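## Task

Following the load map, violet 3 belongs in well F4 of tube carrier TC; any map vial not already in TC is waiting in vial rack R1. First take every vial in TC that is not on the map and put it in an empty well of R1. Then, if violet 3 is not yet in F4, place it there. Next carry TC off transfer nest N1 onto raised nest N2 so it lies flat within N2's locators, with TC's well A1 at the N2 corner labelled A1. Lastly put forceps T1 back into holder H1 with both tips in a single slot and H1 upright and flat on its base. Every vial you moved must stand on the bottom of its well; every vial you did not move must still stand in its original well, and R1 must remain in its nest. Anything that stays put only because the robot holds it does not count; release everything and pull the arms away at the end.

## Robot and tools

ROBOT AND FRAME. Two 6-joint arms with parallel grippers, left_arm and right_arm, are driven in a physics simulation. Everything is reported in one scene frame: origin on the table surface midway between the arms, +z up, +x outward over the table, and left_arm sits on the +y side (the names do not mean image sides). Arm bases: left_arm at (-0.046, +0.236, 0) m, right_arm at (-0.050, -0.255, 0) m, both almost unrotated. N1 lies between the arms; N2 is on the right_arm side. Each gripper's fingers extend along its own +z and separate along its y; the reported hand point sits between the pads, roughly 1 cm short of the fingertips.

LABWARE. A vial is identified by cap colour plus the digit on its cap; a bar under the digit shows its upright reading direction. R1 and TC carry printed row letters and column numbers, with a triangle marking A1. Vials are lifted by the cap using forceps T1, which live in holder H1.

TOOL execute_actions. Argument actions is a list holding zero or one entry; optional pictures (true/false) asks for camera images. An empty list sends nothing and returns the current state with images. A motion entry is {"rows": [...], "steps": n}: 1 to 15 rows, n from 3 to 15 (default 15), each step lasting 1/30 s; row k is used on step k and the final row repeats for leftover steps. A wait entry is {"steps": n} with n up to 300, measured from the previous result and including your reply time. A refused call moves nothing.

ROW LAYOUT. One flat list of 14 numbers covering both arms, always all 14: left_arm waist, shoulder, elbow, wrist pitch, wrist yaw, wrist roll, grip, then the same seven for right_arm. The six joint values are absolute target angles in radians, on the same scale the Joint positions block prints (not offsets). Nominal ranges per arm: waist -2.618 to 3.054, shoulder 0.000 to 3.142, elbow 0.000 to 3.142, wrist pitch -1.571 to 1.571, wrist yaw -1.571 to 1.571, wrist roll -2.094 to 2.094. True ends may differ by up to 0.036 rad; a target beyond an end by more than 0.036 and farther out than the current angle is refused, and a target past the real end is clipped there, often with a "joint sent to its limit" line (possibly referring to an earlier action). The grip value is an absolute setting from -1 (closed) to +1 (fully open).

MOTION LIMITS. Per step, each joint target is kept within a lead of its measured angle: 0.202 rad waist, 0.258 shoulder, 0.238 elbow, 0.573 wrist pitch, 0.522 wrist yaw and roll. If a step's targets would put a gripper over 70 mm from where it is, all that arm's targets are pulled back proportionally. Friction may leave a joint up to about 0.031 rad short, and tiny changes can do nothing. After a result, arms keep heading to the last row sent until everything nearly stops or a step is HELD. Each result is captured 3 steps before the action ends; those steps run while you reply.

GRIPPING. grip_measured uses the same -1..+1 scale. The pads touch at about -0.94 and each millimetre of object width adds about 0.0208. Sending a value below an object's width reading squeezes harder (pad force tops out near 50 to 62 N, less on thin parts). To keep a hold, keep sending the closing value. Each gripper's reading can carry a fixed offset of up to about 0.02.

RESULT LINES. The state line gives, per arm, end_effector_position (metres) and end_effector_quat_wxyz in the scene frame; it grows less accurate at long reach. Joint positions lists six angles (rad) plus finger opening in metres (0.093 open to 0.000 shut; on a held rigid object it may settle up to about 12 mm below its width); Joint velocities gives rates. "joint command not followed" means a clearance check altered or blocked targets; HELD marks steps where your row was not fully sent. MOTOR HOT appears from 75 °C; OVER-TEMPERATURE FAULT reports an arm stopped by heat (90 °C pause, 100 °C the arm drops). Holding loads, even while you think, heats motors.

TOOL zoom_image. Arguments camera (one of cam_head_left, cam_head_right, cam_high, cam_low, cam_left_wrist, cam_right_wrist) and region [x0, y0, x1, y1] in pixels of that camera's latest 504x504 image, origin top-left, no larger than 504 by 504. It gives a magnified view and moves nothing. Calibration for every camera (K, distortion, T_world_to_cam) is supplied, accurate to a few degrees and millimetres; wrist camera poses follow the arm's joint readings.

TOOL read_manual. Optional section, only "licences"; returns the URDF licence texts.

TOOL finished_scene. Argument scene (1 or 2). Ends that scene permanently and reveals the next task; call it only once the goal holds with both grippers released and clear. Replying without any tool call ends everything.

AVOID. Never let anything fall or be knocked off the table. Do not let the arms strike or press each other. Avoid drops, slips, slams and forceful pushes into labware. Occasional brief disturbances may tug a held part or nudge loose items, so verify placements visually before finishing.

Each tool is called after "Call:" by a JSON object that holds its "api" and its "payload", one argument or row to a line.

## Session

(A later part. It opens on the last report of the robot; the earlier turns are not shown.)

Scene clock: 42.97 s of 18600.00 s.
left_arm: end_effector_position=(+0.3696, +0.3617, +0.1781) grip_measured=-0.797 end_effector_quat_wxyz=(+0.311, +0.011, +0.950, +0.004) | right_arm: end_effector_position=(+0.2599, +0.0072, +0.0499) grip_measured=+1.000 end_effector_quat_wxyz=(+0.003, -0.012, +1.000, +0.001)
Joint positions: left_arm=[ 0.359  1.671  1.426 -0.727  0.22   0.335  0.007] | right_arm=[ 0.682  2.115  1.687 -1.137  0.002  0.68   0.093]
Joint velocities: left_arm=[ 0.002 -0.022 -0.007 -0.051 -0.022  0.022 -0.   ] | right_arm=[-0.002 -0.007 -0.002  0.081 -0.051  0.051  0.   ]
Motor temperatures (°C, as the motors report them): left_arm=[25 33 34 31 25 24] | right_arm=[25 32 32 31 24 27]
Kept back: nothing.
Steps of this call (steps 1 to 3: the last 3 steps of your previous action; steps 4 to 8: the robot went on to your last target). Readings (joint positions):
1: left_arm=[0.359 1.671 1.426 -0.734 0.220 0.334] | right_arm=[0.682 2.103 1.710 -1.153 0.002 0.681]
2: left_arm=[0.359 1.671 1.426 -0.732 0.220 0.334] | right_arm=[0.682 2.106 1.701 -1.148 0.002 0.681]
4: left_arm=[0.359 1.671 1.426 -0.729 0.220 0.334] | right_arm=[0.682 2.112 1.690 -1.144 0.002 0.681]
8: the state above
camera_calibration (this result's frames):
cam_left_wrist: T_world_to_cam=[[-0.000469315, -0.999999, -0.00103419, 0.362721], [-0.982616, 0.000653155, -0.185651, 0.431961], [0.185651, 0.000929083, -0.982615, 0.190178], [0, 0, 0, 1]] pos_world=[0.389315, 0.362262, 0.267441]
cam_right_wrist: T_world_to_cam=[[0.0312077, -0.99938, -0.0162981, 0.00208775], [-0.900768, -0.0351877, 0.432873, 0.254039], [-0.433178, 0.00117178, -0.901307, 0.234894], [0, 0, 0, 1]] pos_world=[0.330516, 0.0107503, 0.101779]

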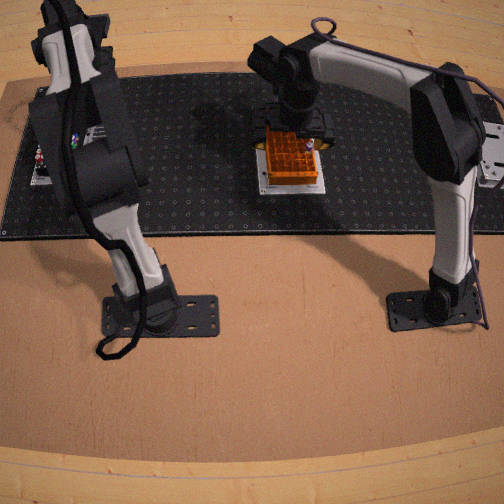

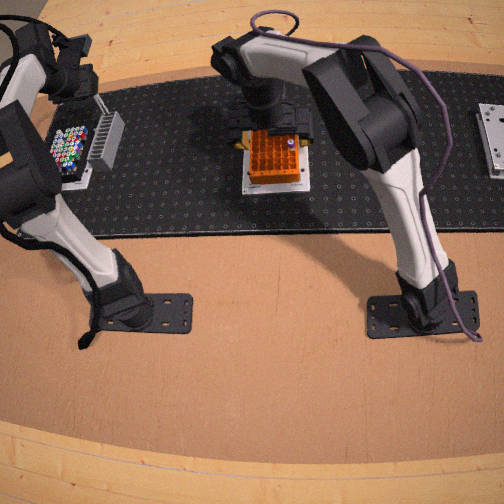

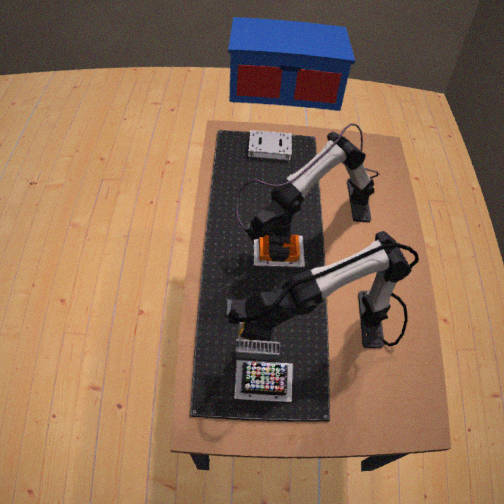

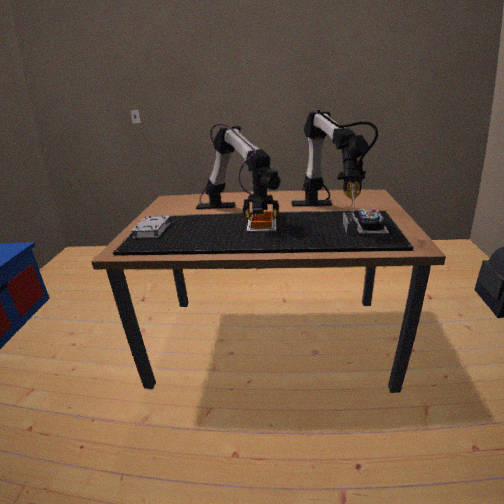

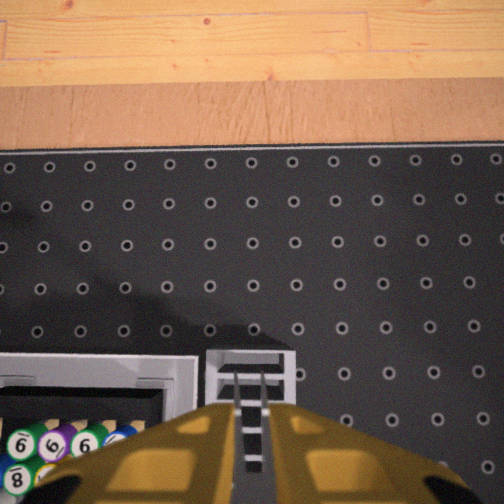

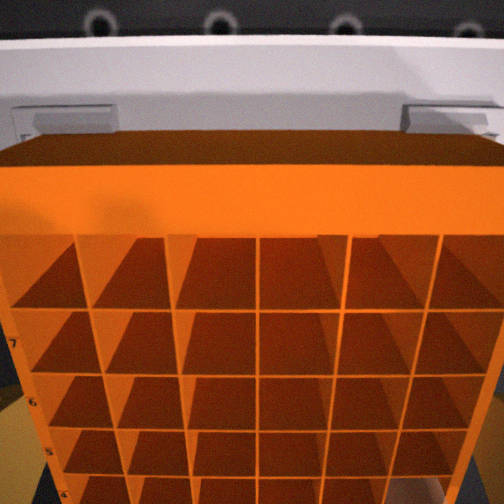

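Call:
{"api": "execute_actions", "payload": {
  "actions": [
    {"rows":[[0.36,1.64,1.41,-0.70,0.226,0.34,-0.8,0.675,2.14,1.67,-1.105,0.01,0.675,1],[0.36,1.63,1.40,-0.70,0.226,0.34,-0.8,0.675,2.142,1.67,-1.105,0.01,0.675,1],[0.36,1.62,1.39,-0.70,0.226,0.34,-0.8,0.675,2.142,1.67,-1.105,0.01,0.675,1],[0.36,1.62,1.387,-0.70,0.226,0.34,-0.8,0.675,2.142,1.67,-1.105,0.01,0.675,1],[0.36,1.62,1.387,-0.70,0.226,0.34,-0.8,0.675,2.142,1.67,-1.105,0.01,0.675,1],[0.36,1.62,1.387,-0.70,0.226,0.34,-0.8,0.675,2.142,1.67,-1.105,0.01,0.675,0.92],[0.36,1.62,1.387,-0.70,0.226,0.34,-0.8,0.675,2.142,1.67,-1.105,0.01,0.675,0.86],[0.36,1.62,1.387,-0.70,0.226,0.34,-0.8,0.675,2.142,1.67,-1.105,0.01,0.675,0.8],[0.36,1.62,1.387,-0.70,0.226,0.34,-0.8,0.675,2.142,1.67,-1.105,0.01,0.675,0.74],[0.36,1.62,1.387,-0.70,0.226,0.34,-0.8,0.675,2.142,1.67,-1.105,0.01,0.675,0.68]],"steps":15}
  ],
  "pictures": true
}}

Call:
{"api": "zoom_image", "payload": {
  "camera": "cam_left_wrist",
  "region": [150,280,350,430]
}}

Scene clock: 43.63 s of 18600.00 s.
left_arm: end_effector_position=(+0.3646, +0.3597, +0.1794) grip_measured=-0.797 end_effector_quat_wxyz=(+0.314, +0.012, +0.949, +0.005) | right_arm: end_effector_position=(+0.2626, +0.0089, +0.0500) grip_measured=+0.700 end_effector_quat_wxyz=(+0.009, -0.013, +1.000, +0.004)
Joint positions: left_arm=[ 0.359  1.646  1.401 -0.721  0.22   0.336  0.007] | right_arm=[ 0.682  2.115  1.687 -1.124  0.004  0.678  0.079]
Joint velocities: left_arm=[-0.017  0.012 -0.007  0.007  0.022  0.007  0.001] | right_arm=[-0.002  0.002 -0.007 -0.022 -0.007 -0.066 -0.003]
Motor temperatures (°C, as the motors report them): left_arm=[25 33 34 31 25 24] | right_arm=[25 32 32 31 24 27]
Steps of this call (steps 1 to 8: the robot went on to your last target; steps 9 to 20: the first 12 steps of this action). Readings (joint positions):
9: left_arm=[0.359 1.671 1.426 -0.726 0.220 0.335] | right_arm=[0.682 2.115 1.687 -1.129 0.002 0.680]
10: left_arm=[0.359 1.669 1.424 -0.724 0.220 0.335] | right_arm=[0.682 2.115 1.687 -1.127 0.002 0.680]
12: left_arm=[0.359 1.659 1.410 -0.721 0.220 0.335] | right_arm=[0.682 2.115 1.687 -1.125 0.002 0.680]
16: left_arm=[0.359 1.647 1.401 -0.721 0.220 0.336] | right_arm=[0.682 2.115 1.687 -1.124 0.004 0.680]
20: the state above
camera_calibration (this result's frames):
cam_left_wrist: T_world_to_cam=[[-0.00107068, -0.999993, -0.00361029, 0.3614], [-0.981614, 0.00174009, -0.190867, 0.427447], [0.190872, 0.00333956, -0.981609, 0.189387], [0, 0, 0, 1]] pos_world=[0.383827, 0.360021, 0.268795]
cam_right_wrist: T_world_to_cam=[[0.0329241, -0.999203, -0.0225563, 0.00348456], [-0.905578, -0.0393733, 0.422349, 0.258379], [-0.4229, 0.00652104, -0.906153, 0.233615], [0, 0, 0, 1]] pos_world=[0.332663, 0.0121316, 0.102643]

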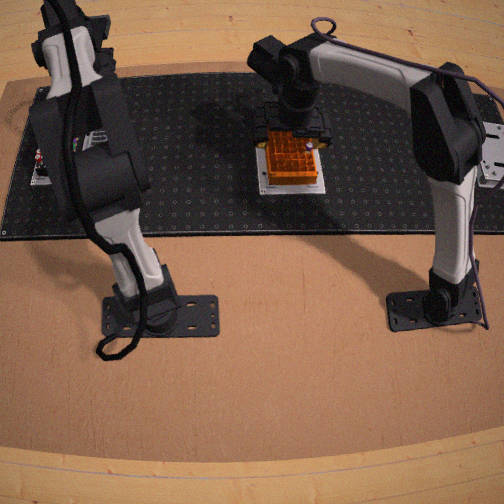

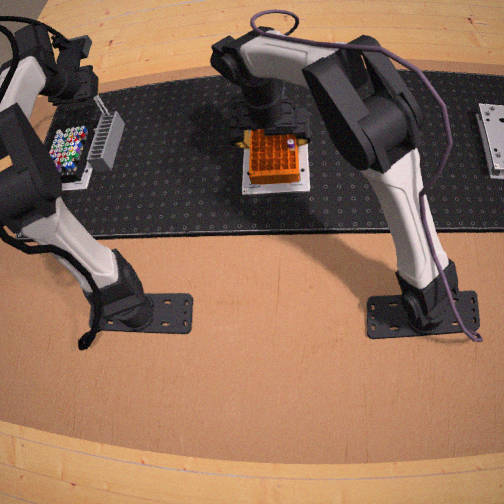

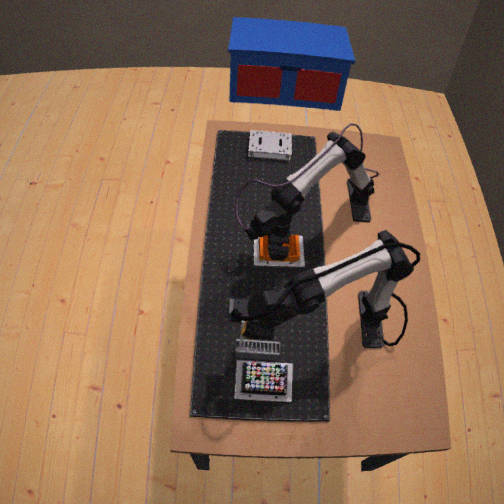

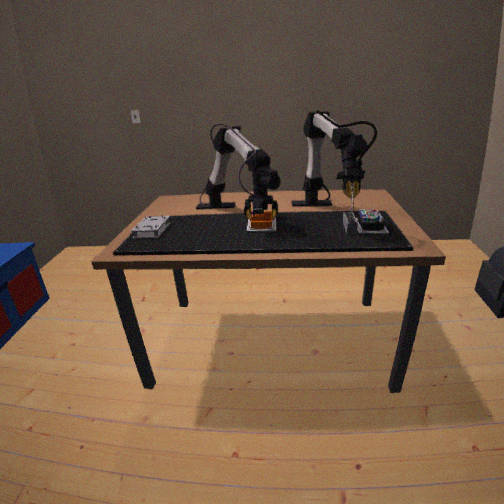

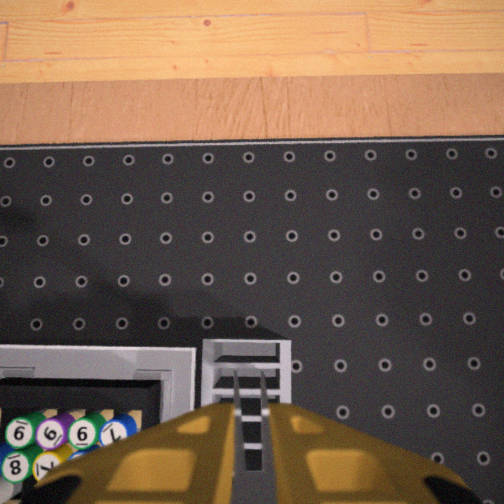

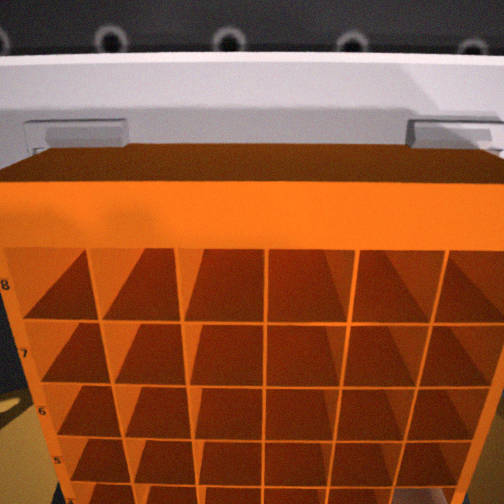

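Region (150, 280, 350, 430) of cam_left_wrist's 504x504 image, scaled by 2.520, with more detail than that image has; it fills the top 378 rows of this view, and the rest is white.

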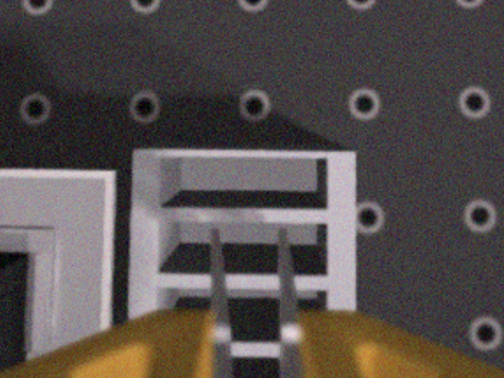

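Call:
{"api": "execute_actions", "payload": {
  "actions": [
    {"rows":[[0.365,1.63,1.384,-0.70,0.226,0.34,-0.8,0.675,2.11,1.71,-1.14,0.01,0.675,0.68],[0.365,1.63,1.38,-0.70,0.226,0.34,-0.8,0.675,2.11,1.72,-1.155,0.01,0.675,0.68],[0.365,1.63,1.376,-0.70,0.226,0.34,-0.8,0.675,2.11,1.735,-1.175,0.01,0.675,0.68],[0.365,1.63,1.371,-0.694,0.226,0.34,-0.8,0.675,2.10,1.755,-1.20,0.01,0.675,0.68],[0.365,1.63,1.366,-0.688,0.226,0.34,-0.8,0.675,2.10,1.775,-1.22,0.01,0.675,0.68],[0.365,1.63,1.361,-0.682,0.226,0.34,-0.8,0.675,2.09,1.795,-1.245,0.01,0.675,0.68],[0.365,1.63,1.356,-0.676,0.226,0.34,-0.8,0.675,2.09,1.815,-1.27,0.01,0.675,0.68],[0.365,1.63,1.351,-0.67,0.226,0.34,-0.8,0.675,2.09,1.835,-1.29,0.01,0.675,0.68],[0.365,1.63,1.346,-0.664,0.226,0.34,-0.8,0.675,2.09,1.855,-1.31,0.01,0.675,0.68],[0.365,1.63,1.341,-0.658,0.226,0.34,-0.8,0.675,2.09,1.875,-1.33,0.01,0.675,0.68],[0.365,1.63,1.336,-0.652,0.226,0.34,-0.8,0.675,2.09,1.895,-1.35,0.01,0.675,0.68],[0.365,1.63,1.33,-0.646,0.226,0.34,-0.8,0.675,2.09,1.915,-1.37,0.01,0.675,0.68],[0.365,1.63,1.33,-0.646,0.226,0.34,-0.8,0.675,2.09,1.935,-1.39,0.01,0.675,0.68],[0.365,1.63,1.33,-0.646,0.226,0.34,-0.8,0.675,2.09,1.955,-1.405,0.01,0.675,0.68],[0.365,1.63,1.33,-0.646,0.226,0.34,-0.8,0.675,2.09,1.97,-1.41,0.01,0.675,0.68]],"steps":15}
  ]
}}

Call:
{"api": "execute_actions", "payload": {
  "actions": [
    {"rows":[[0.365,1.63,1.33,-0.646,0.226,0.34,-0.8,0.655,2.09,1.97,-1.41,0.01,0.65,0.68],[0.365,1.63,1.33,-0.646,0.226,0.34,-0.8,0.63,2.09,1.97,-1.41,0.01,0.62,0.68],[0.365,1.63,1.33,-0.646,0.226,0.34,-0.8,0.60,2.09,1.97,-1.41,0.01,0.59,0.68],[0.365,1.63,1.33,-0.646,0.226,0.34,-0.8,0.56,2.09,1.97,-1.41,0.01,0.55,0.68],[0.365,1.63,1.33,-0.646,0.226,0.34,-0.8,0.52,2.09,1.97,-1.41,0.01,0.51,0.68],[0.365,1.63,1.33,-0.646,0.226,0.34,-0.8,0.475,2.09,1.97,-1.41,0.01,0.465,0.68],[0.365,1.63,1.33,-0.646,0.226,0.34,-0.8,0.43,2.09,1.97,-1.41,0.01,0.42,0.68],[0.365,1.63,1.33,-0.646,0.226,0.34,-0.8,0.385,2.09,1.97,-1.41,0.01,0.375,0.68],[0.365,1.63,1.33,-0.646,0.226,0.34,-0.8,0.34,2.09,1.97,-1.41,0.01,0.33,0.68],[0.365,1.63,1.33,-0.646,0.226,0.34,-0.8,0.295,2.09,1.97,-1.41,0.01,0.285,0.68],[0.365,1.63,1.33,-0.646,0.226,0.34,-0.8,0.25,2.09,1.97,-1.41,0.01,0.24,0.68],[0.365,1.63,1.33,-0.646,0.226,0.34,-0.8,0.205,2.09,1.97,-1.41,0.01,0.195,0.68],[0.365,1.63,1.33,-0.646,0.226,0.34,-0.8,0.16,2.09,1.97,-1.41,0.01,0.15,0.68],[0.365,1.63,1.33,-0.646,0.226,0.34,-0.8,0.115,2.09,1.97,-1.41,0.01,0.105,0.68],[0.365,1.63,1.33,-0.646,0.226,0.34,-0.8,0.07,2.09,1.97,-1.41,0.01,0.06,0.68]],"steps":15}
  ]
}}

Call:
{"api": "execute_actions", "payload": {
  "actions": [
    {"rows":[[0.365,1.63,1.33,-0.646,0.226,0.34,-0.8,0.025,2.10,1.98,-1.41,0.01,0.02,0.68],[0.365,1.63,1.33,-0.646,0.226,0.34,-0.8,-0.02,2.105,1.985,-1.41,0.01,-0.025,0.68],[0.365,1.63,1.33,-0.646,0.226,0.34,-0.8,-0.07,2.11,1.99,-1.41,0.01,-0.07,0.68],[0.365,1.63,1.33,-0.646,0.226,0.34,-0.8,-0.12,2.115,1.995,-1.41,0.01,-0.12,0.68],[0.365,1.63,1.33,-0.646,0.226,0.34,-0.8,-0.17,2.12,2.0,-1.41,0.01,-0.17,0.68],[0.365,1.63,1.33,-0.646,0.226,0.34,-0.8,-0.22,2.125,2.005,-1.41,0.01,-0.22,0.68],[0.365,1.63,1.33,-0.646,0.226,0.34,-0.8,-0.27,2.13,2.01,-1.41,0.01,-0.27,0.68],[0.365,1.63,1.33,-0.646,0.226,0.34,-0.8,-0.32,2.135,2.015,-1.41,0.01,-0.32,0.68],[0.365,1.63,1.33,-0.646,0.226,0.34,-0.8,-0.37,2.14,2.02,-1.41,0.01,-0.37,0.68],[0.365,1.63,1.33,-0.646,0.226,0.34,-0.8,-0.42,2.145,2.025,-1.41,0.01,-0.42,0.68],[0.365,1.63,1.33,-0.646,0.226,0.34,-0.8,-0.46,2.15,2.03,-1.41,0.01,-0.46,0.68],[0.365,1.63,1.33,-0.646,0.226,0.34,-0.8,-0.50,2.15,2.03,-1.41,0.01,-0.50,0.68],[0.365,1.63,1.33,-0.646,0.226,0.34,-0.8,-0.53,2.15,2.03,-1.41,0.01,-0.53,0.68],[0.365,1.63,1.33,-0.646,0.226,0.34,-0.8,-0.555,2.15,2.03,-1.41,0.01,-0.55,0.68],[0.365,1.63,1.33,-0.646,0.226,0.34,-0.8,-0.57,2.15,2.03,-1.41,0.01,-0.56,0.68]],"steps":15}
  ]
}}

Call:
{"api": "execute_actions", "payload": {
  "actions": [
    {"steps":12}
  ],
  "pictures": true
}}

Call:
{"api": "zoom_image", "payload": {
  "camera": "cam_left_wrist",
  "region": [150,280,350,430]
}}

Call:
{"api": "zoom_image", "payload": {
  "camera": "cam_high",
  "region": [230,80,320,170]
}}

Scene clock: 44.90 s of 18600.00 s.
left_arm: end_effector_position=(+0.3603, +0.3580, +0.1642) grip_measured=-0.797 end_effector_quat_wxyz=(+0.305, +0.011, +0.952, +0.001) | right_arm: end_effector_position=(+0.2713, +0.0162, +0.0965) grip_measured=+0.699 end_effector_quat_wxyz=(+0.022, -0.013, +1.000, +0.015)
Joint positions: left_arm=[ 0.359  1.646  1.352 -0.693  0.22   0.336  0.007] | right_arm=[ 0.682  2.11   1.863 -1.272  0.004  0.678  0.079]
Joint velocities: left_arm=[ 0.007 -0.002 -0.164  0.198  0.095 -0.037 -0.001] | right_arm=[-0.007 -0.037  0.603 -0.564 -0.066 -0.007 -0.002]
Motor temperatures (°C, as the motors report them): left_arm=[25 34 34 31 25 24] | right_arm=[25 33 32 31 24 27]
Steps of this call (steps 1 to 3: the last 3 steps of your previous action; steps 4 to 15: the robot went on to your last target; steps 16 to 26: nothing new was sent; steps 27 to 38: the first 12 steps of this action). Readings (joint positions):
27: left_arm=[0.359 1.646 1.401 -0.721 0.220 0.336] | right_arm=[0.682 2.115 1.687 -1.124 0.004 0.678]
28: left_arm=[0.359 1.646 1.401 -0.721 0.220 0.336] | right_arm=[0.682 2.115 1.689 -1.127 0.004 0.678]
30: left_arm=[0.359 1.646 1.396 -0.718 0.220 0.336] | right_arm=[0.682 2.115 1.704 -1.143 0.004 0.678]
34: left_arm=[0.359 1.646 1.373 -0.709 0.220 0.336] | right_arm=[0.682 2.115 1.779 -1.204 0.004 0.678]
38: the state above

Scene clock: 45.40 s of 18600.00 s.
left_arm: end_effector_position=(+0.3623, +0.3588, +0.1632) grip_measured=-0.797 end_effector_quat_wxyz=(+0.310, +0.011, +0.951, +0.004) | right_arm: end_effector_position=(+0.3473, -0.1277, +0.1256) grip_measured=+0.699 end_effector_quat_wxyz=(+0.027, +0.031, +0.999, +0.010)
Joint positions: left_arm=[ 0.359  1.646  1.342 -0.672  0.22   0.336  0.007] | right_arm=[ 0.289  2.096  1.957 -1.375 -0.001  0.372  0.079]
Joint velocities: left_arm=[ 0.002  0.007 -0.017  0.037 -0.022 -0.037  0.001] | right_arm=[-1.482 -0.002 -0.002  0.051 -0.007 -1.179  0.001]
Motor temperatures (°C, as the motors report them): left_arm=[25 34 34 31 25 24] | right_arm=[25 33 32 31 24 27]
Steps of this call (steps 1 to 3: the last 3 steps of your previous action; steps 4 to 15: the first 12 steps of this action). Readings (joint positions):
4: left_arm=[0.359 1.646 1.342 -0.682 0.220 0.336] | right_arm=[0.681 2.104 1.939 -1.338 0.004 0.675]
5: left_arm=[0.359 1.646 1.342 -0.680 0.220 0.336] | right_arm=[0.676 2.101 1.948 -1.347 0.004 0.667]
7: left_arm=[0.359 1.646 1.342 -0.676 0.220 0.336] | right_arm=[0.649 2.096 1.956 -1.360 0.000 0.636]
11: left_arm=[0.359 1.646 1.342 -0.673 0.220 0.336] | right_arm=[0.501 2.096 1.957 -1.375 -0.005 0.523]
15: the state above

Scene clock: 45.90 s of 18600.00 s.
left_arm: end_effector_position=(+0.3624, +0.3589, +0.1633) grip_measured=-0.797 end_effector_quat_wxyz=(+0.310, +0.011, +0.951, +0.004) | right_arm: end_effector_position=(+0.3430, -0.4230, +0.1258) grip_measured=+0.699 end_effector_quat_wxyz=(+0.031, +0.050, +0.998, -0.015)
Joint positions: left_arm=[ 0.359  1.646  1.342 -0.671  0.22   0.336  0.007] | right_arm=[-0.423  2.13   2.01  -1.383  0.007 -0.301  0.079]
Joint velocities: left_arm=[-0.007 -0.027  0.007  0.066  0.022 -0.022  0.   ] | right_arm=[-1.38   0.144  0.076 -0.007  0.022 -1.326  0.   ]
Motor temperatures (°C, as the motors report them): left_arm=[25 34 35 32 25 24] | right_arm=[25 33 32 31 24 27]
Steps of this call (steps 1 to 3: the last 3 steps of your previous action; steps 4 to 15: the first 12 steps of this action). Readings (joint positions):
4: left_arm=[0.359 1.646 1.342 -0.671 0.220 0.336] | right_arm=[0.098 2.096 1.957 -1.377 0.005 0.205]
5: left_arm=[0.359 1.646 1.342 -0.671 0.220 0.336] | right_arm=[0.055 2.096 1.959 -1.378 0.006 0.162]
7: left_arm=[0.359 1.646 1.342 -0.671 0.220 0.336] | right_arm=[-0.031 2.096 1.966 -1.381 0.006 0.075]
11: left_arm=[0.359 1.646 1.342 -0.671 0.220 0.336] | right_arm=[-0.220 2.108 1.992 -1.383 0.005 -0.112]
15: the state above

Scene clock: 46.30 s of 18600.00 s.
left_arm: end_effector_position=(+0.3624, +0.3589, +0.1633) grip_measured=-0.797 end_effector_quat_wxyz=(+0.310, +0.011, +0.951, +0.004) | right_arm: end_effector_position=(+0.3095, -0.4824, +0.1217) grip_measured=+0.699 end_effector_quat_wxyz=(+0.016, +0.010, +1.000, -0.021)
Joint positions: left_arm=[ 0.359  1.646  1.342 -0.671  0.22   0.336  0.007] | right_arm=[-0.578  2.141  2.011 -1.393  0.02  -0.536  0.079]
Joint velocities: left_arm=[-0.007 -0.027 -0.012  0.051 -0.037 -0.022 -0.001] | right_arm=[ 0.125  0.012  0.012 -0.007 -0.037 -0.154 -0.001]
Motor temperatures (°C, as the motors report them): left_arm=[25 34 35 32 25 24] | right_arm=[25 33 32 31 24 27]
Kept back: nothing.
Steps of this call (steps 1 to 3: the last 3 steps of your previous action; steps 4 to 12: the robot went on to your last target). Readings (joint positions):
1: left_arm=[0.359 1.646 1.342 -0.671 0.220 0.336] | right_arm=[-0.469 2.134 2.011 -1.383 0.008 -0.344]
2: left_arm=[0.359 1.646 1.342 -0.671 0.220 0.336] | right_arm=[-0.511 2.138 2.011 -1.383 0.010 -0.383]
4: left_arm=[0.359 1.646 1.342 -0.671 0.220 0.336] | right_arm=[-0.574 2.141 2.011 -1.384 0.017 -0.443]
8: left_arm=[0.359 1.646 1.342 -0.671 0.220 0.336] | right_arm=[-0.601 2.141 2.011 -1.389 0.025 -0.508]
12: the state above
camera_calibration (this result's frames):
cam_left_wrist: T_world_to_cam=[[-0.00108693, -0.999999, -0.00021114, 0.359936], [-0.983202, 0.00110721, -0.182517, 0.421717], [0.182517, 0.0000092111, -0.983203, 0.178539], [0, 0, 0, 1]] pos_world=[0.382438, 0.359468, 0.252586]
cam_right_wrist: T_world_to_cam=[[-0.0130779, -0.999507, 0.0285365, -0.479457], [-0.911849, 0.0236323, 0.409845, 0.285048], [-0.410317, -0.020661, -0.911709, 0.305241], [0, 0, 0, 1]] pos_world=[0.378896, -0.47965, 0.175147]

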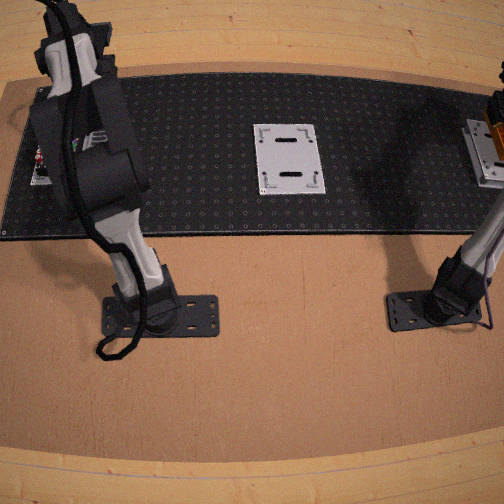

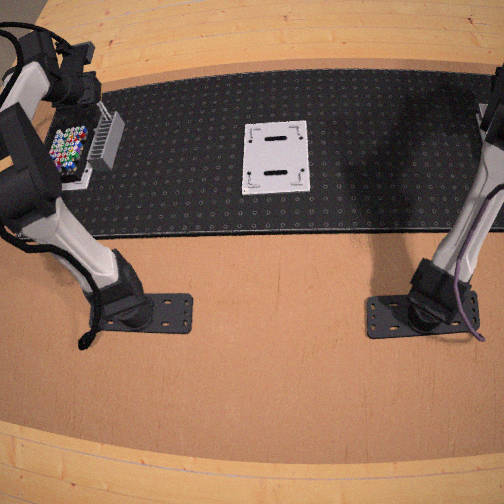

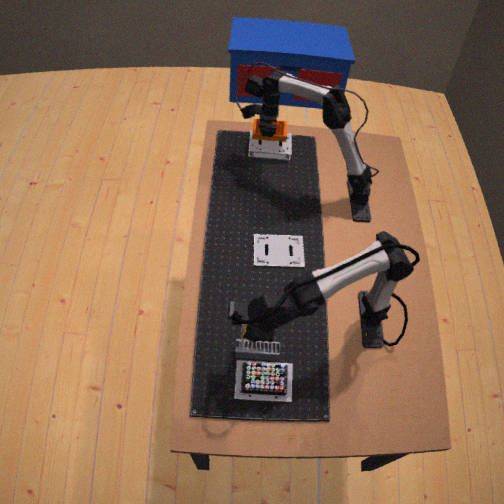

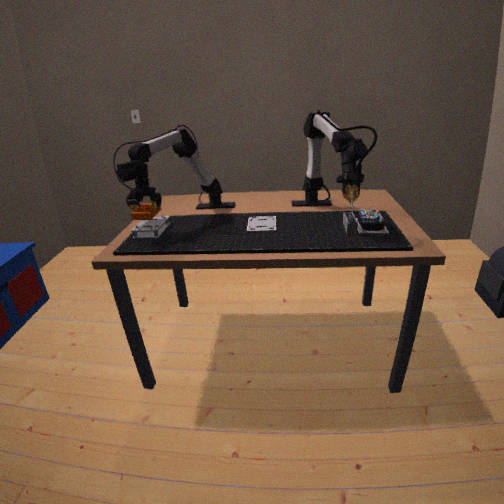

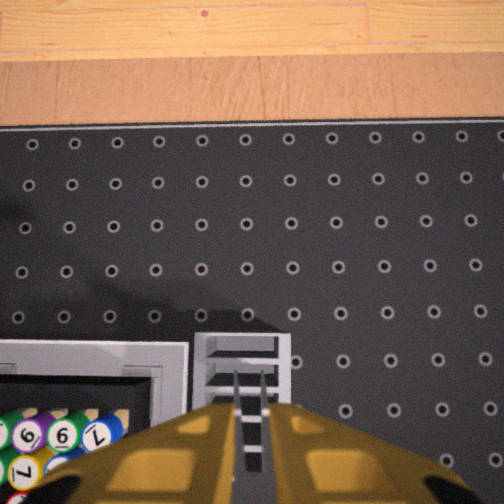

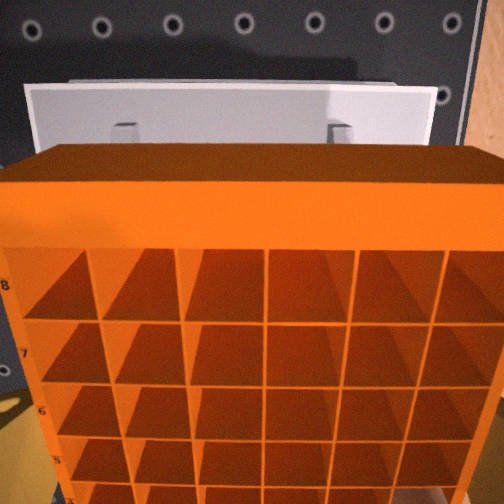

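Region (150, 280, 350, 430) of cam_left_wrist's 504x504 image, scaled by 2.520, with more detail than that image has; it fills the top 378 rows of this view, and the rest is white.

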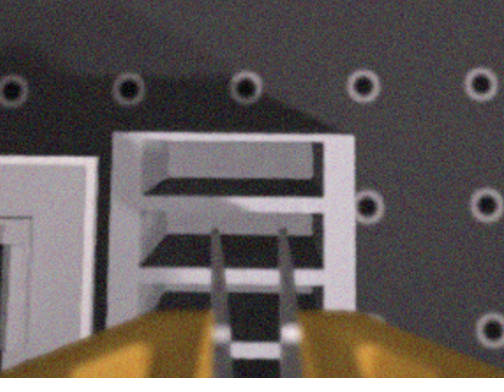

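Region (230, 80, 320, 170) of cam_high's 504x504 image, scaled by 5.600, with more detail than that image has.

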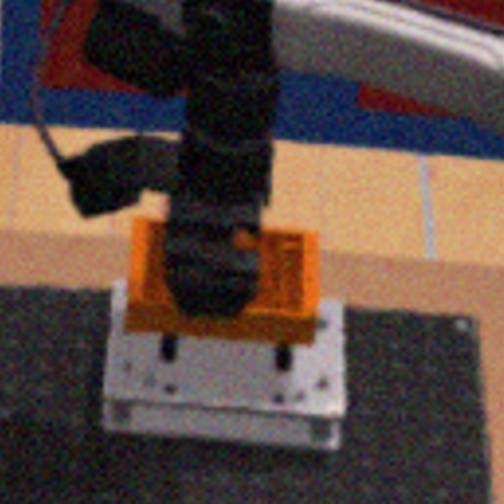

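Call:
{"api": "execute_actions", "payload": {
  "actions": [
    {"rows":[[0.365,1.65,1.325,-0.635,0.226,0.34,-0.8,-0.57,2.12,1.99,-1.38,-0.01,-0.545,0.68],[0.365,1.65,1.319,-0.628,0.226,0.34,-0.8,-0.57,2.115,1.975,-1.37,-0.01,-0.545,0.68],[0.365,1.65,1.313,-0.621,0.226,0.34,-0.8,-0.57,2.11,1.96,-1.36,-0.01,-0.545,0.68],[0.365,1.65,1.307,-0.614,0.226,0.34,-0.8,-0.57,2.11,1.945,-1.35,-0.01,-0.545,0.68],[0.365,1.65,1.301,-0.607,0.226,0.34,-0.8,-0.57,2.11,1.93,-1.34,-0.01,-0.545,0.68],[0.365,1.65,1.295,-0.60,0.226,0.34,-0.8,-0.57,2.11,1.915,-1.33,-0.01,-0.545,0.68],[0.365,1.65,1.289,-0.593,0.226,0.34,-0.8,-0.57,2.11,1.90,-1.32,-0.01,-0.545,0.68],[0.365,1.65,1.283,-0.586,0.226,0.34,-0.8,-0.57,2.11,1.885,-1.31,-0.01,-0.545,0.68],[0.365,1.65,1.277,-0.579,0.226,0.34,-0.8,-0.57,2.11,1.87,-1.30,-0.01,-0.545,0.68],[0.365,1.65,1.271,-0.572,0.226,0.34,-0.8,-0.57,2.11,1.87,-1.30,-0.01,-0.545,0.68],[0.365,1.65,1.265,-0.565,0.226,0.34,-0.8,-0.57,2.11,1.87,-1.30,-0.01,-0.545,0.68],[0.365,1.65,1.259,-0.56,0.226,0.34,-0.8,-0.57,2.11,1.87,-1.30,-0.01,-0.545,0.68],[0.365,1.65,1.253,-0.56,0.226,0.34,-0.8,-0.57,2.11,1.87,-1.30,-0.01,-0.545,0.68]],"steps":15}
  ]
}}

Call:
{"api": "execute_actions", "payload": {
  "actions": [
    {"steps":9}
  ],
  "pictures": true
}}

Call:
{"api": "zoom_image", "payload": {
  "camera": "cam_left_wrist",
  "region": [150,280,350,430]
}}

Call:
{"api": "zoom_image", "payload": {
  "camera": "cam_high",
  "region": [230,80,320,170]
}}

Scene clock: 47.13 s of 18600.00 s.
left_arm: end_effector_position=(+0.3610, +0.3583, +0.1482) grip_measured=-0.797 end_effector_quat_wxyz=(+0.310, +0.011, +0.951, +0.004) | right_arm: end_effector_position=(+0.2997, -0.4695, +0.0979) grip_measured=+0.699 end_effector_quat_wxyz=(+0.000, -0.000, +1.000, +0.000)
Joint positions: left_arm=[ 0.359  1.646  1.282 -0.612  0.22   0.336  0.007] | right_arm=[-0.572  2.119  1.885 -1.336 -0.    -0.55   0.079]
Joint velocities: left_arm=[ 0.002 -0.022 -0.159  0.198  0.037 -0.007 -0.   ] | right_arm=[-0.002 -0.017 -0.159  0.066 -0.022 -0.037  0.   ]
Motor temperatures (°C, as the motors report them): left_arm=[25 34 35 32 25 24] | right_arm=[25 33 32 31 24 27]
Steps of this call (steps 1 to 13: the robot went on to your last target; steps 14 to 25: the first 12 steps of this action). Readings (joint positions):
14: left_arm=[0.359 1.646 1.342 -0.670 0.220 0.336] | right_arm=[-0.572 2.141 2.011 -1.394 0.014 -0.553]
15: left_arm=[0.359 1.646 1.340 -0.666 0.220 0.336] | right_arm=[-0.572 2.139 2.008 -1.392 0.011 -0.553]
17: left_arm=[0.359 1.646 1.333 -0.655 0.220 0.336] | right_arm=[-0.572 2.131 1.988 -1.381 0.006 -0.552]
21: left_arm=[0.359 1.646 1.307 -0.635 0.220 0.336] | right_arm=[-0.572 2.119 1.933 -1.357 0.001 -0.551]
25: the state above

Scene clock: 47.43 s of 18600.00 s.
left_arm: end_effector_position=(+0.3616, +0.3585, +0.1448) grip_measured=-0.797 end_effector_quat_wxyz=(+0.312, +0.012, +0.950, +0.005) | right_arm: end_effector_position=(+0.3030, -0.4714, +0.0973) grip_measured=+0.699 end_effector_quat_wxyz=(+0.007, +0.000, +1.000, -0.004)
Joint positions: left_arm=[ 0.359  1.646  1.265 -0.589  0.22   0.336  0.007] | right_arm=[-0.572  2.119  1.882 -1.319 -0.001 -0.55   0.079]
Joint velocities: left_arm=[ 0.007  0.002  0.002  0.095  0.007 -0.007  0.   ] | right_arm=[ 0.017  0.007 -0.002  0.051  0.007  0.037 -0.   ]
Motor temperatures (°C, as the motors report them): left_arm=[25 34 35 32 25 24] | right_arm=[25 33 32 31 24 27]
Kept back: nothing.
Steps of this call (steps 1 to 3: the last 3 steps of your previous action; steps 4 to 9: the robot went on to your last target). Readings (joint positions):
1: left_arm=[0.359 1.646 1.276 -0.606 0.220 0.336] | right_arm=[-0.572 2.119 1.882 -1.335 -0.000 -0.550]
2: left_arm=[0.359 1.646 1.271 -0.602 0.220 0.336] | right_arm=[-0.572 2.119 1.882 -1.333 -0.001 -0.550]
4: left_arm=[0.359 1.646 1.266 -0.597 0.220 0.336] | right_arm=[-0.572 2.119 1.882 -1.327 -0.001 -0.550]
8: left_arm=[0.359 1.646 1.265 -0.590 0.220 0.336] | right_arm=[-0.572 2.119 1.882 -1.320 -0.001 -0.550]
9: the state above
camera_calibration (this result's frames):
cam_left_wrist: T_world_to_cam=[[-0.00108096, -0.999997, -0.002194, 0.359874], [-0.982285, 0.00147295, -0.187389, 0.417737], [0.187392, 0.00195257, -0.982283, 0.157896], [0, 0, 0, 1]] pos_world=[0.381137, 0.358949, 0.234167]
cam_right_wrist: T_world_to_cam=[[0.00724885, -0.99995, -0.0068998, -0.470706], [-0.904594, -0.00949822, 0.426169, 0.269441], [-0.426213, 0.00315229, -0.904617, 0.295918], [0, 0, 0, 1]] pos_world=[0.373271, -0.469056, 0.149618]

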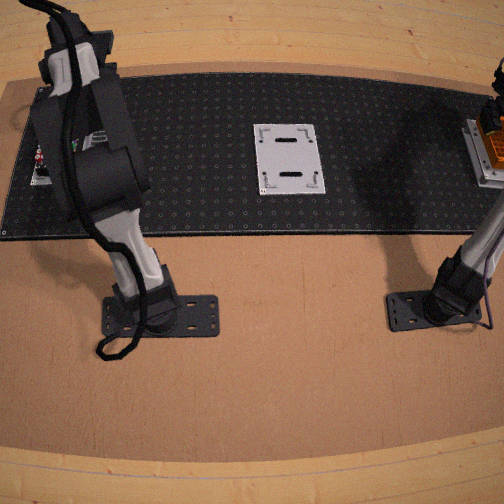

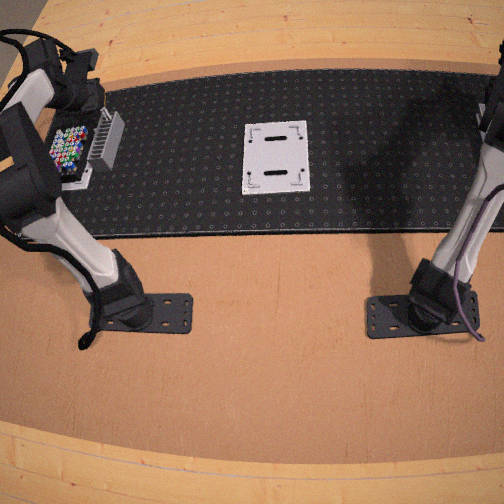

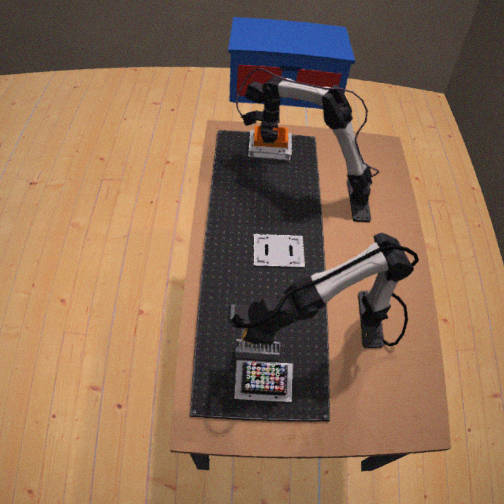

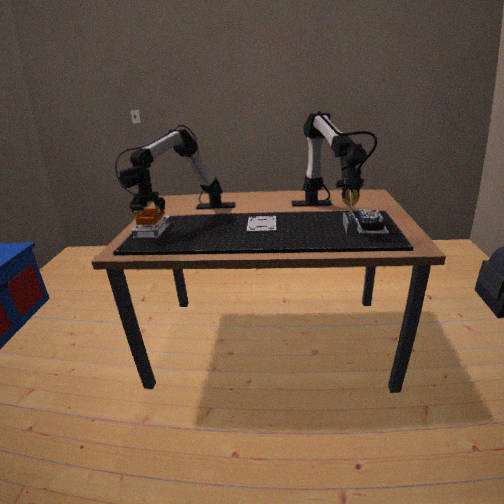

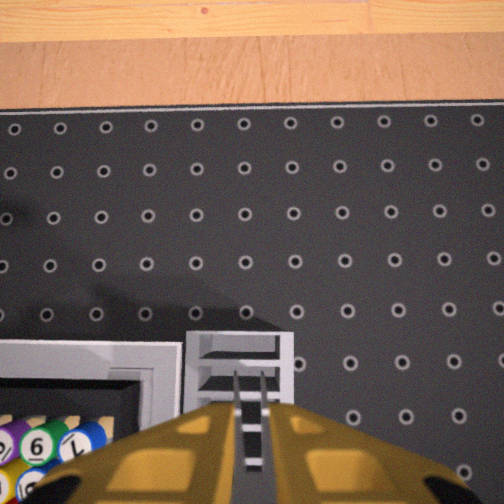

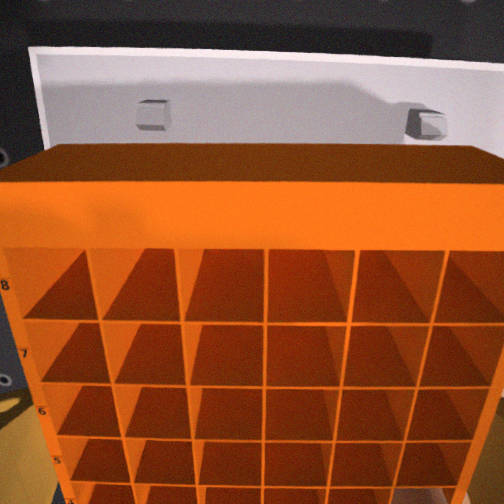

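Region (150, 280, 350, 430) of cam_left_wrist's 504x504 image, scaled by 2.520, with more detail than that image has; it fills the top 378 rows of this view, and the rest is white.

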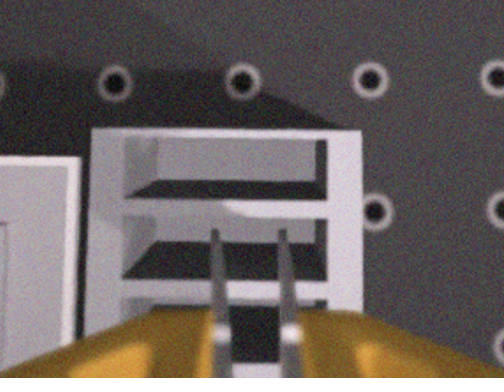

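Region (230, 80, 320, 170) of cam_high's 504x504 image, scaled by 5.600, with more detail than that image has.

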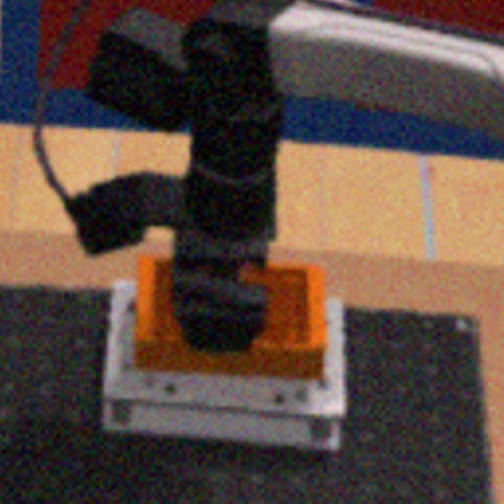

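Call:
{"api": "execute_actions", "payload": {
  "actions": [
    {"rows":[[0.365,1.65,1.248,-0.556,0.226,0.34,-0.8,-0.59,2.11,1.87,-1.295,-0.0,-0.525,0.68],[0.365,1.65,1.242,-0.55,0.226,0.34,-0.8,-0.594,2.11,1.87,-1.295,-0.0,-0.525,0.68],[0.365,1.65,1.236,-0.544,0.226,0.34,-0.8,-0.594,2.11,1.87,-1.295,-0.0,-0.525,0.68],[0.365,1.65,1.23,-0.538,0.226,0.34,-0.8,-0.594,2.11,1.87,-1.295,-0.0,-0.525,0.68],[0.365,1.65,1.224,-0.532,0.226,0.34,-0.8,-0.594,2.11,1.87,-1.295,-0.0,-0.525,0.68],[0.365,1.65,1.218,-0.526,0.226,0.34,-0.8,-0.594,2.11,1.87,-1.295,-0.0,-0.525,0.68],[0.365,1.65,1.212,-0.52,0.226,0.34,-0.8,-0.594,2.11,1.87,-1.295,-0.0,-0.525,0.68],[0.365,1.65,1.206,-0.514,0.226,0.34,-0.8,-0.594,2.11,1.87,-1.295,-0.0,-0.525,0.68],[0.365,1.65,1.20,-0.508,0.226,0.34,-0.8,-0.594,2.11,1.87,-1.295,-0.0,-0.525,0.68],[0.365,1.65,1.194,-0.502,0.226,0.34,-0.8,-0.594,2.11,1.87,-1.295,-0.0,-0.525,0.68],[0.365,1.65,1.188,-0.496,0.226,0.34,-0.8,-0.594,2.11,1.87,-1.295,-0.0,-0.525,0.68],[0.365,1.65,1.183,-0.492,0.226,0.34,-0.8,-0.594,2.11,1.87,-1.295,-0.0,-0.525,0.68]],"steps":15}
  ]
}}

Call:
{"api": "execute_actions", "payload": {
  "actions": [
    {"steps":9}
  ],
  "pictures": true
}}

Call:
{"api": "zoom_image", "payload": {
  "camera": "cam_left_wrist",
  "region": [150,280,350,430]
}}

Scene clock: 50.47 s of 18600.00 s.
left_arm: end_effector_position=(+0.3616, +0.3582, +0.1333) grip_measured=-0.797 end_effector_quat_wxyz=(+0.317, +0.013, +0.948, +0.006) | right_arm: end_effector_position=(+0.3009, -0.4778, +0.0973) grip_measured=+0.699 end_effector_quat_wxyz=(+0.010, +0.017, +1.000, -0.005)
Joint positions: left_arm=[ 0.359  1.646  1.213 -0.526  0.222  0.336  0.007] | right_arm=[-0.588  2.119  1.882 -1.312 -0.002 -0.532  0.079]
Joint velocities: left_arm=[ 0.027 -0.002 -0.105  0.227 -0.007 -0.037 -0.001] | right_arm=[ 0.012 -0.012  0.007 -0.037 -0.037  0.037  0.   ]
Motor temperatures (°C, as the motors report them): left_arm=[25 34 35 32 25 24] | right_arm=[25 34 32 30 24 27]
Steps of this call (steps 1 to 30: the robot went on to your last target; steps 31 to 79: nothing new was sent; steps 80 to 91: the first 12 steps of this action). Readings (joint positions):
80: left_arm=[0.359 1.646 1.265 -0.585 0.220 0.336] | right_arm=[-0.572 2.119 1.882 -1.316 -0.002 -0.547]
81: left_arm=[0.359 1.646 1.264 -0.583 0.220 0.336] | right_arm=[-0.574 2.119 1.882 -1.315 -0.002 -0.544]
83: left_arm=[0.359 1.646 1.256 -0.574 0.220 0.336] | right_arm=[-0.579 2.119 1.882 -1.314 -0.002 -0.539]
87: left_arm=[0.359 1.646 1.230 -0.557 0.220 0.336] | right_arm=[-0.587 2.119 1.882 -1.312 -0.002 -0.533]
91: the state above

Scene clock: 50.77 s of 18600.00 s.
left_arm: end_effector_position=(+0.3595, +0.3573, +0.1280) grip_measured=-0.797 end_effector_quat_wxyz=(+0.314, +0.012, +0.949, +0.004) | right_arm: end_effector_position=(+0.3009, -0.4778, +0.0973) grip_measured=+0.699 end_effector_quat_wxyz=(+0.010, +0.018, +1.000, -0.005)
Joint positions: left_arm=[ 0.359  1.646  1.195 -0.515  0.222  0.336  0.007] | right_arm=[-0.588  2.119  1.882 -1.312 -0.002 -0.53   0.079]
Joint velocities: left_arm=[ 0.002 -0.012 -0.002  0.022  0.022  0.007  0.   ] | right_arm=[-0.002 -0.012  0.002 -0.051 -0.095 -0.022  0.001]
Motor temperatures (°C, as the motors report them): left_arm=[25 34 35 32 25 24] | right_arm=[25 34 32 30 24 27]
Kept back: nothing.
Steps of this call (steps 1 to 3: the last 3 steps of your previous action; steps 4 to 9: the robot went on to your last target). Readings (joint positions):
1: left_arm=[0.359 1.646 1.210 -0.519 0.222 0.336] | right_arm=[-0.588 2.119 1.882 -1.312 -0.002 -0.531]
2: left_arm=[0.359 1.646 1.206 -0.516 0.222 0.336] | right_arm=[-0.588 2.119 1.882 -1.312 -0.002 -0.531]
4: left_arm=[0.359 1.646 1.199 -0.515 0.222 0.336] | right_arm=[-0.588 2.119 1.882 -1.312 -0.002 -0.531]
8: left_arm=[0.359 1.646 1.195 -0.515 0.222 0.336] | right_arm=[-0.588 2.119 1.882 -1.312 -0.002 -0.530]
9: the state above
camera_calibration (this result's frames):
cam_left_wrist: T_world_to_cam=[[-0.00237008, -0.999995, -0.0018624, 0.359019], [-0.981478, 0.00268294, -0.191555, 0.412345], [0.191559, 0.0013739, -0.98148, 0.14035], [0, 0, 0, 1]] pos_world=[0.378674, 0.357719, 0.217406]
cam_right_wrist: T_world_to_cam=[[-0.0281797, -0.999595, -0.00397938, -0.466606], [-0.906963, 0.0238941, 0.420532, 0.284712], [-0.420267, 0.0154596, -0.907269, 0.299435], [0, 0, 0, 1]] pos_world=[0.370917, -0.477849, 0.150081]

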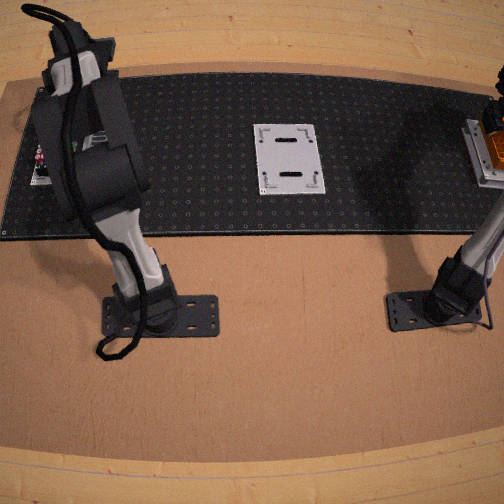

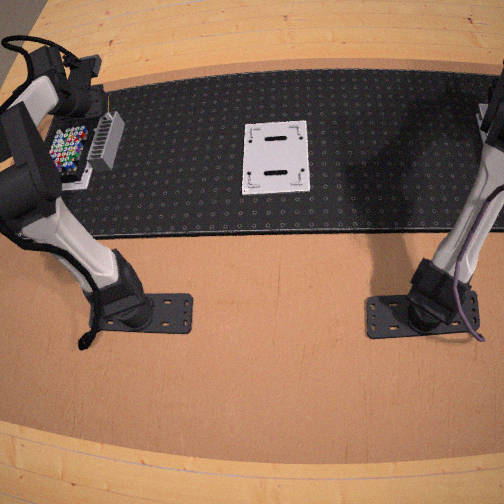

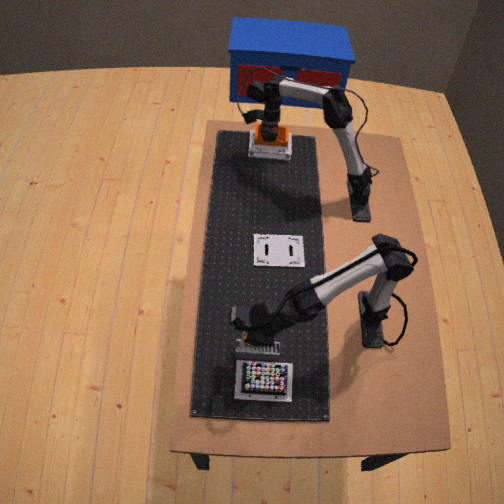

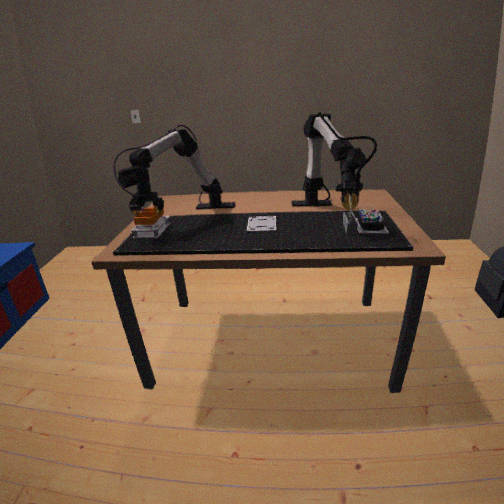

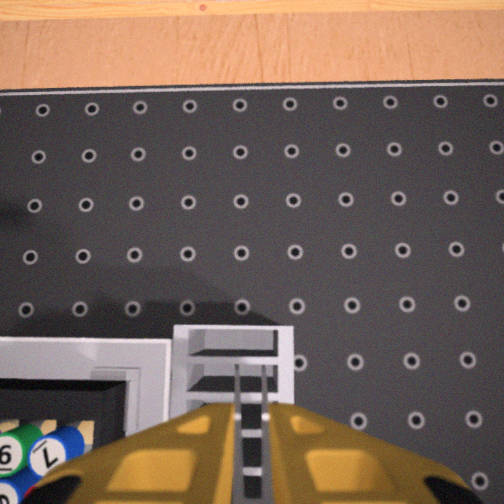

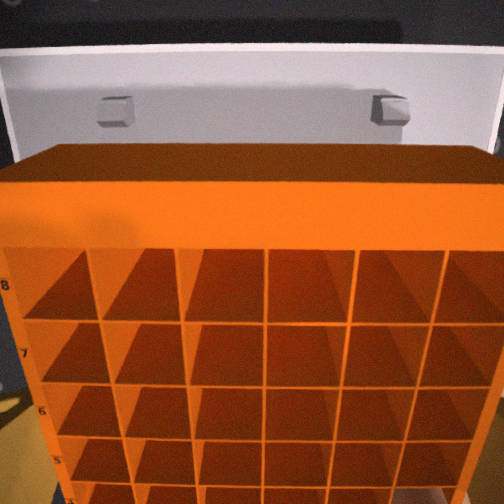

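Region (150, 280, 350, 430) of cam_left_wrist's 504x504 image, scaled by 2.520, with more detail than that image has; it fills the top 378 rows of this view, and the rest is white.

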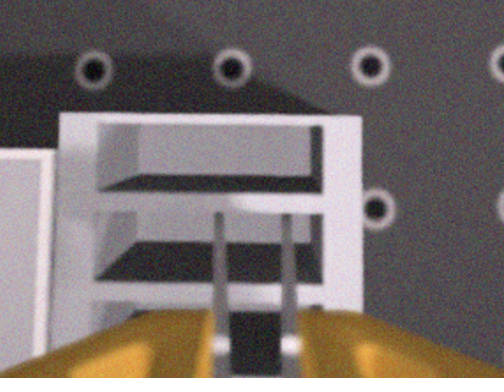

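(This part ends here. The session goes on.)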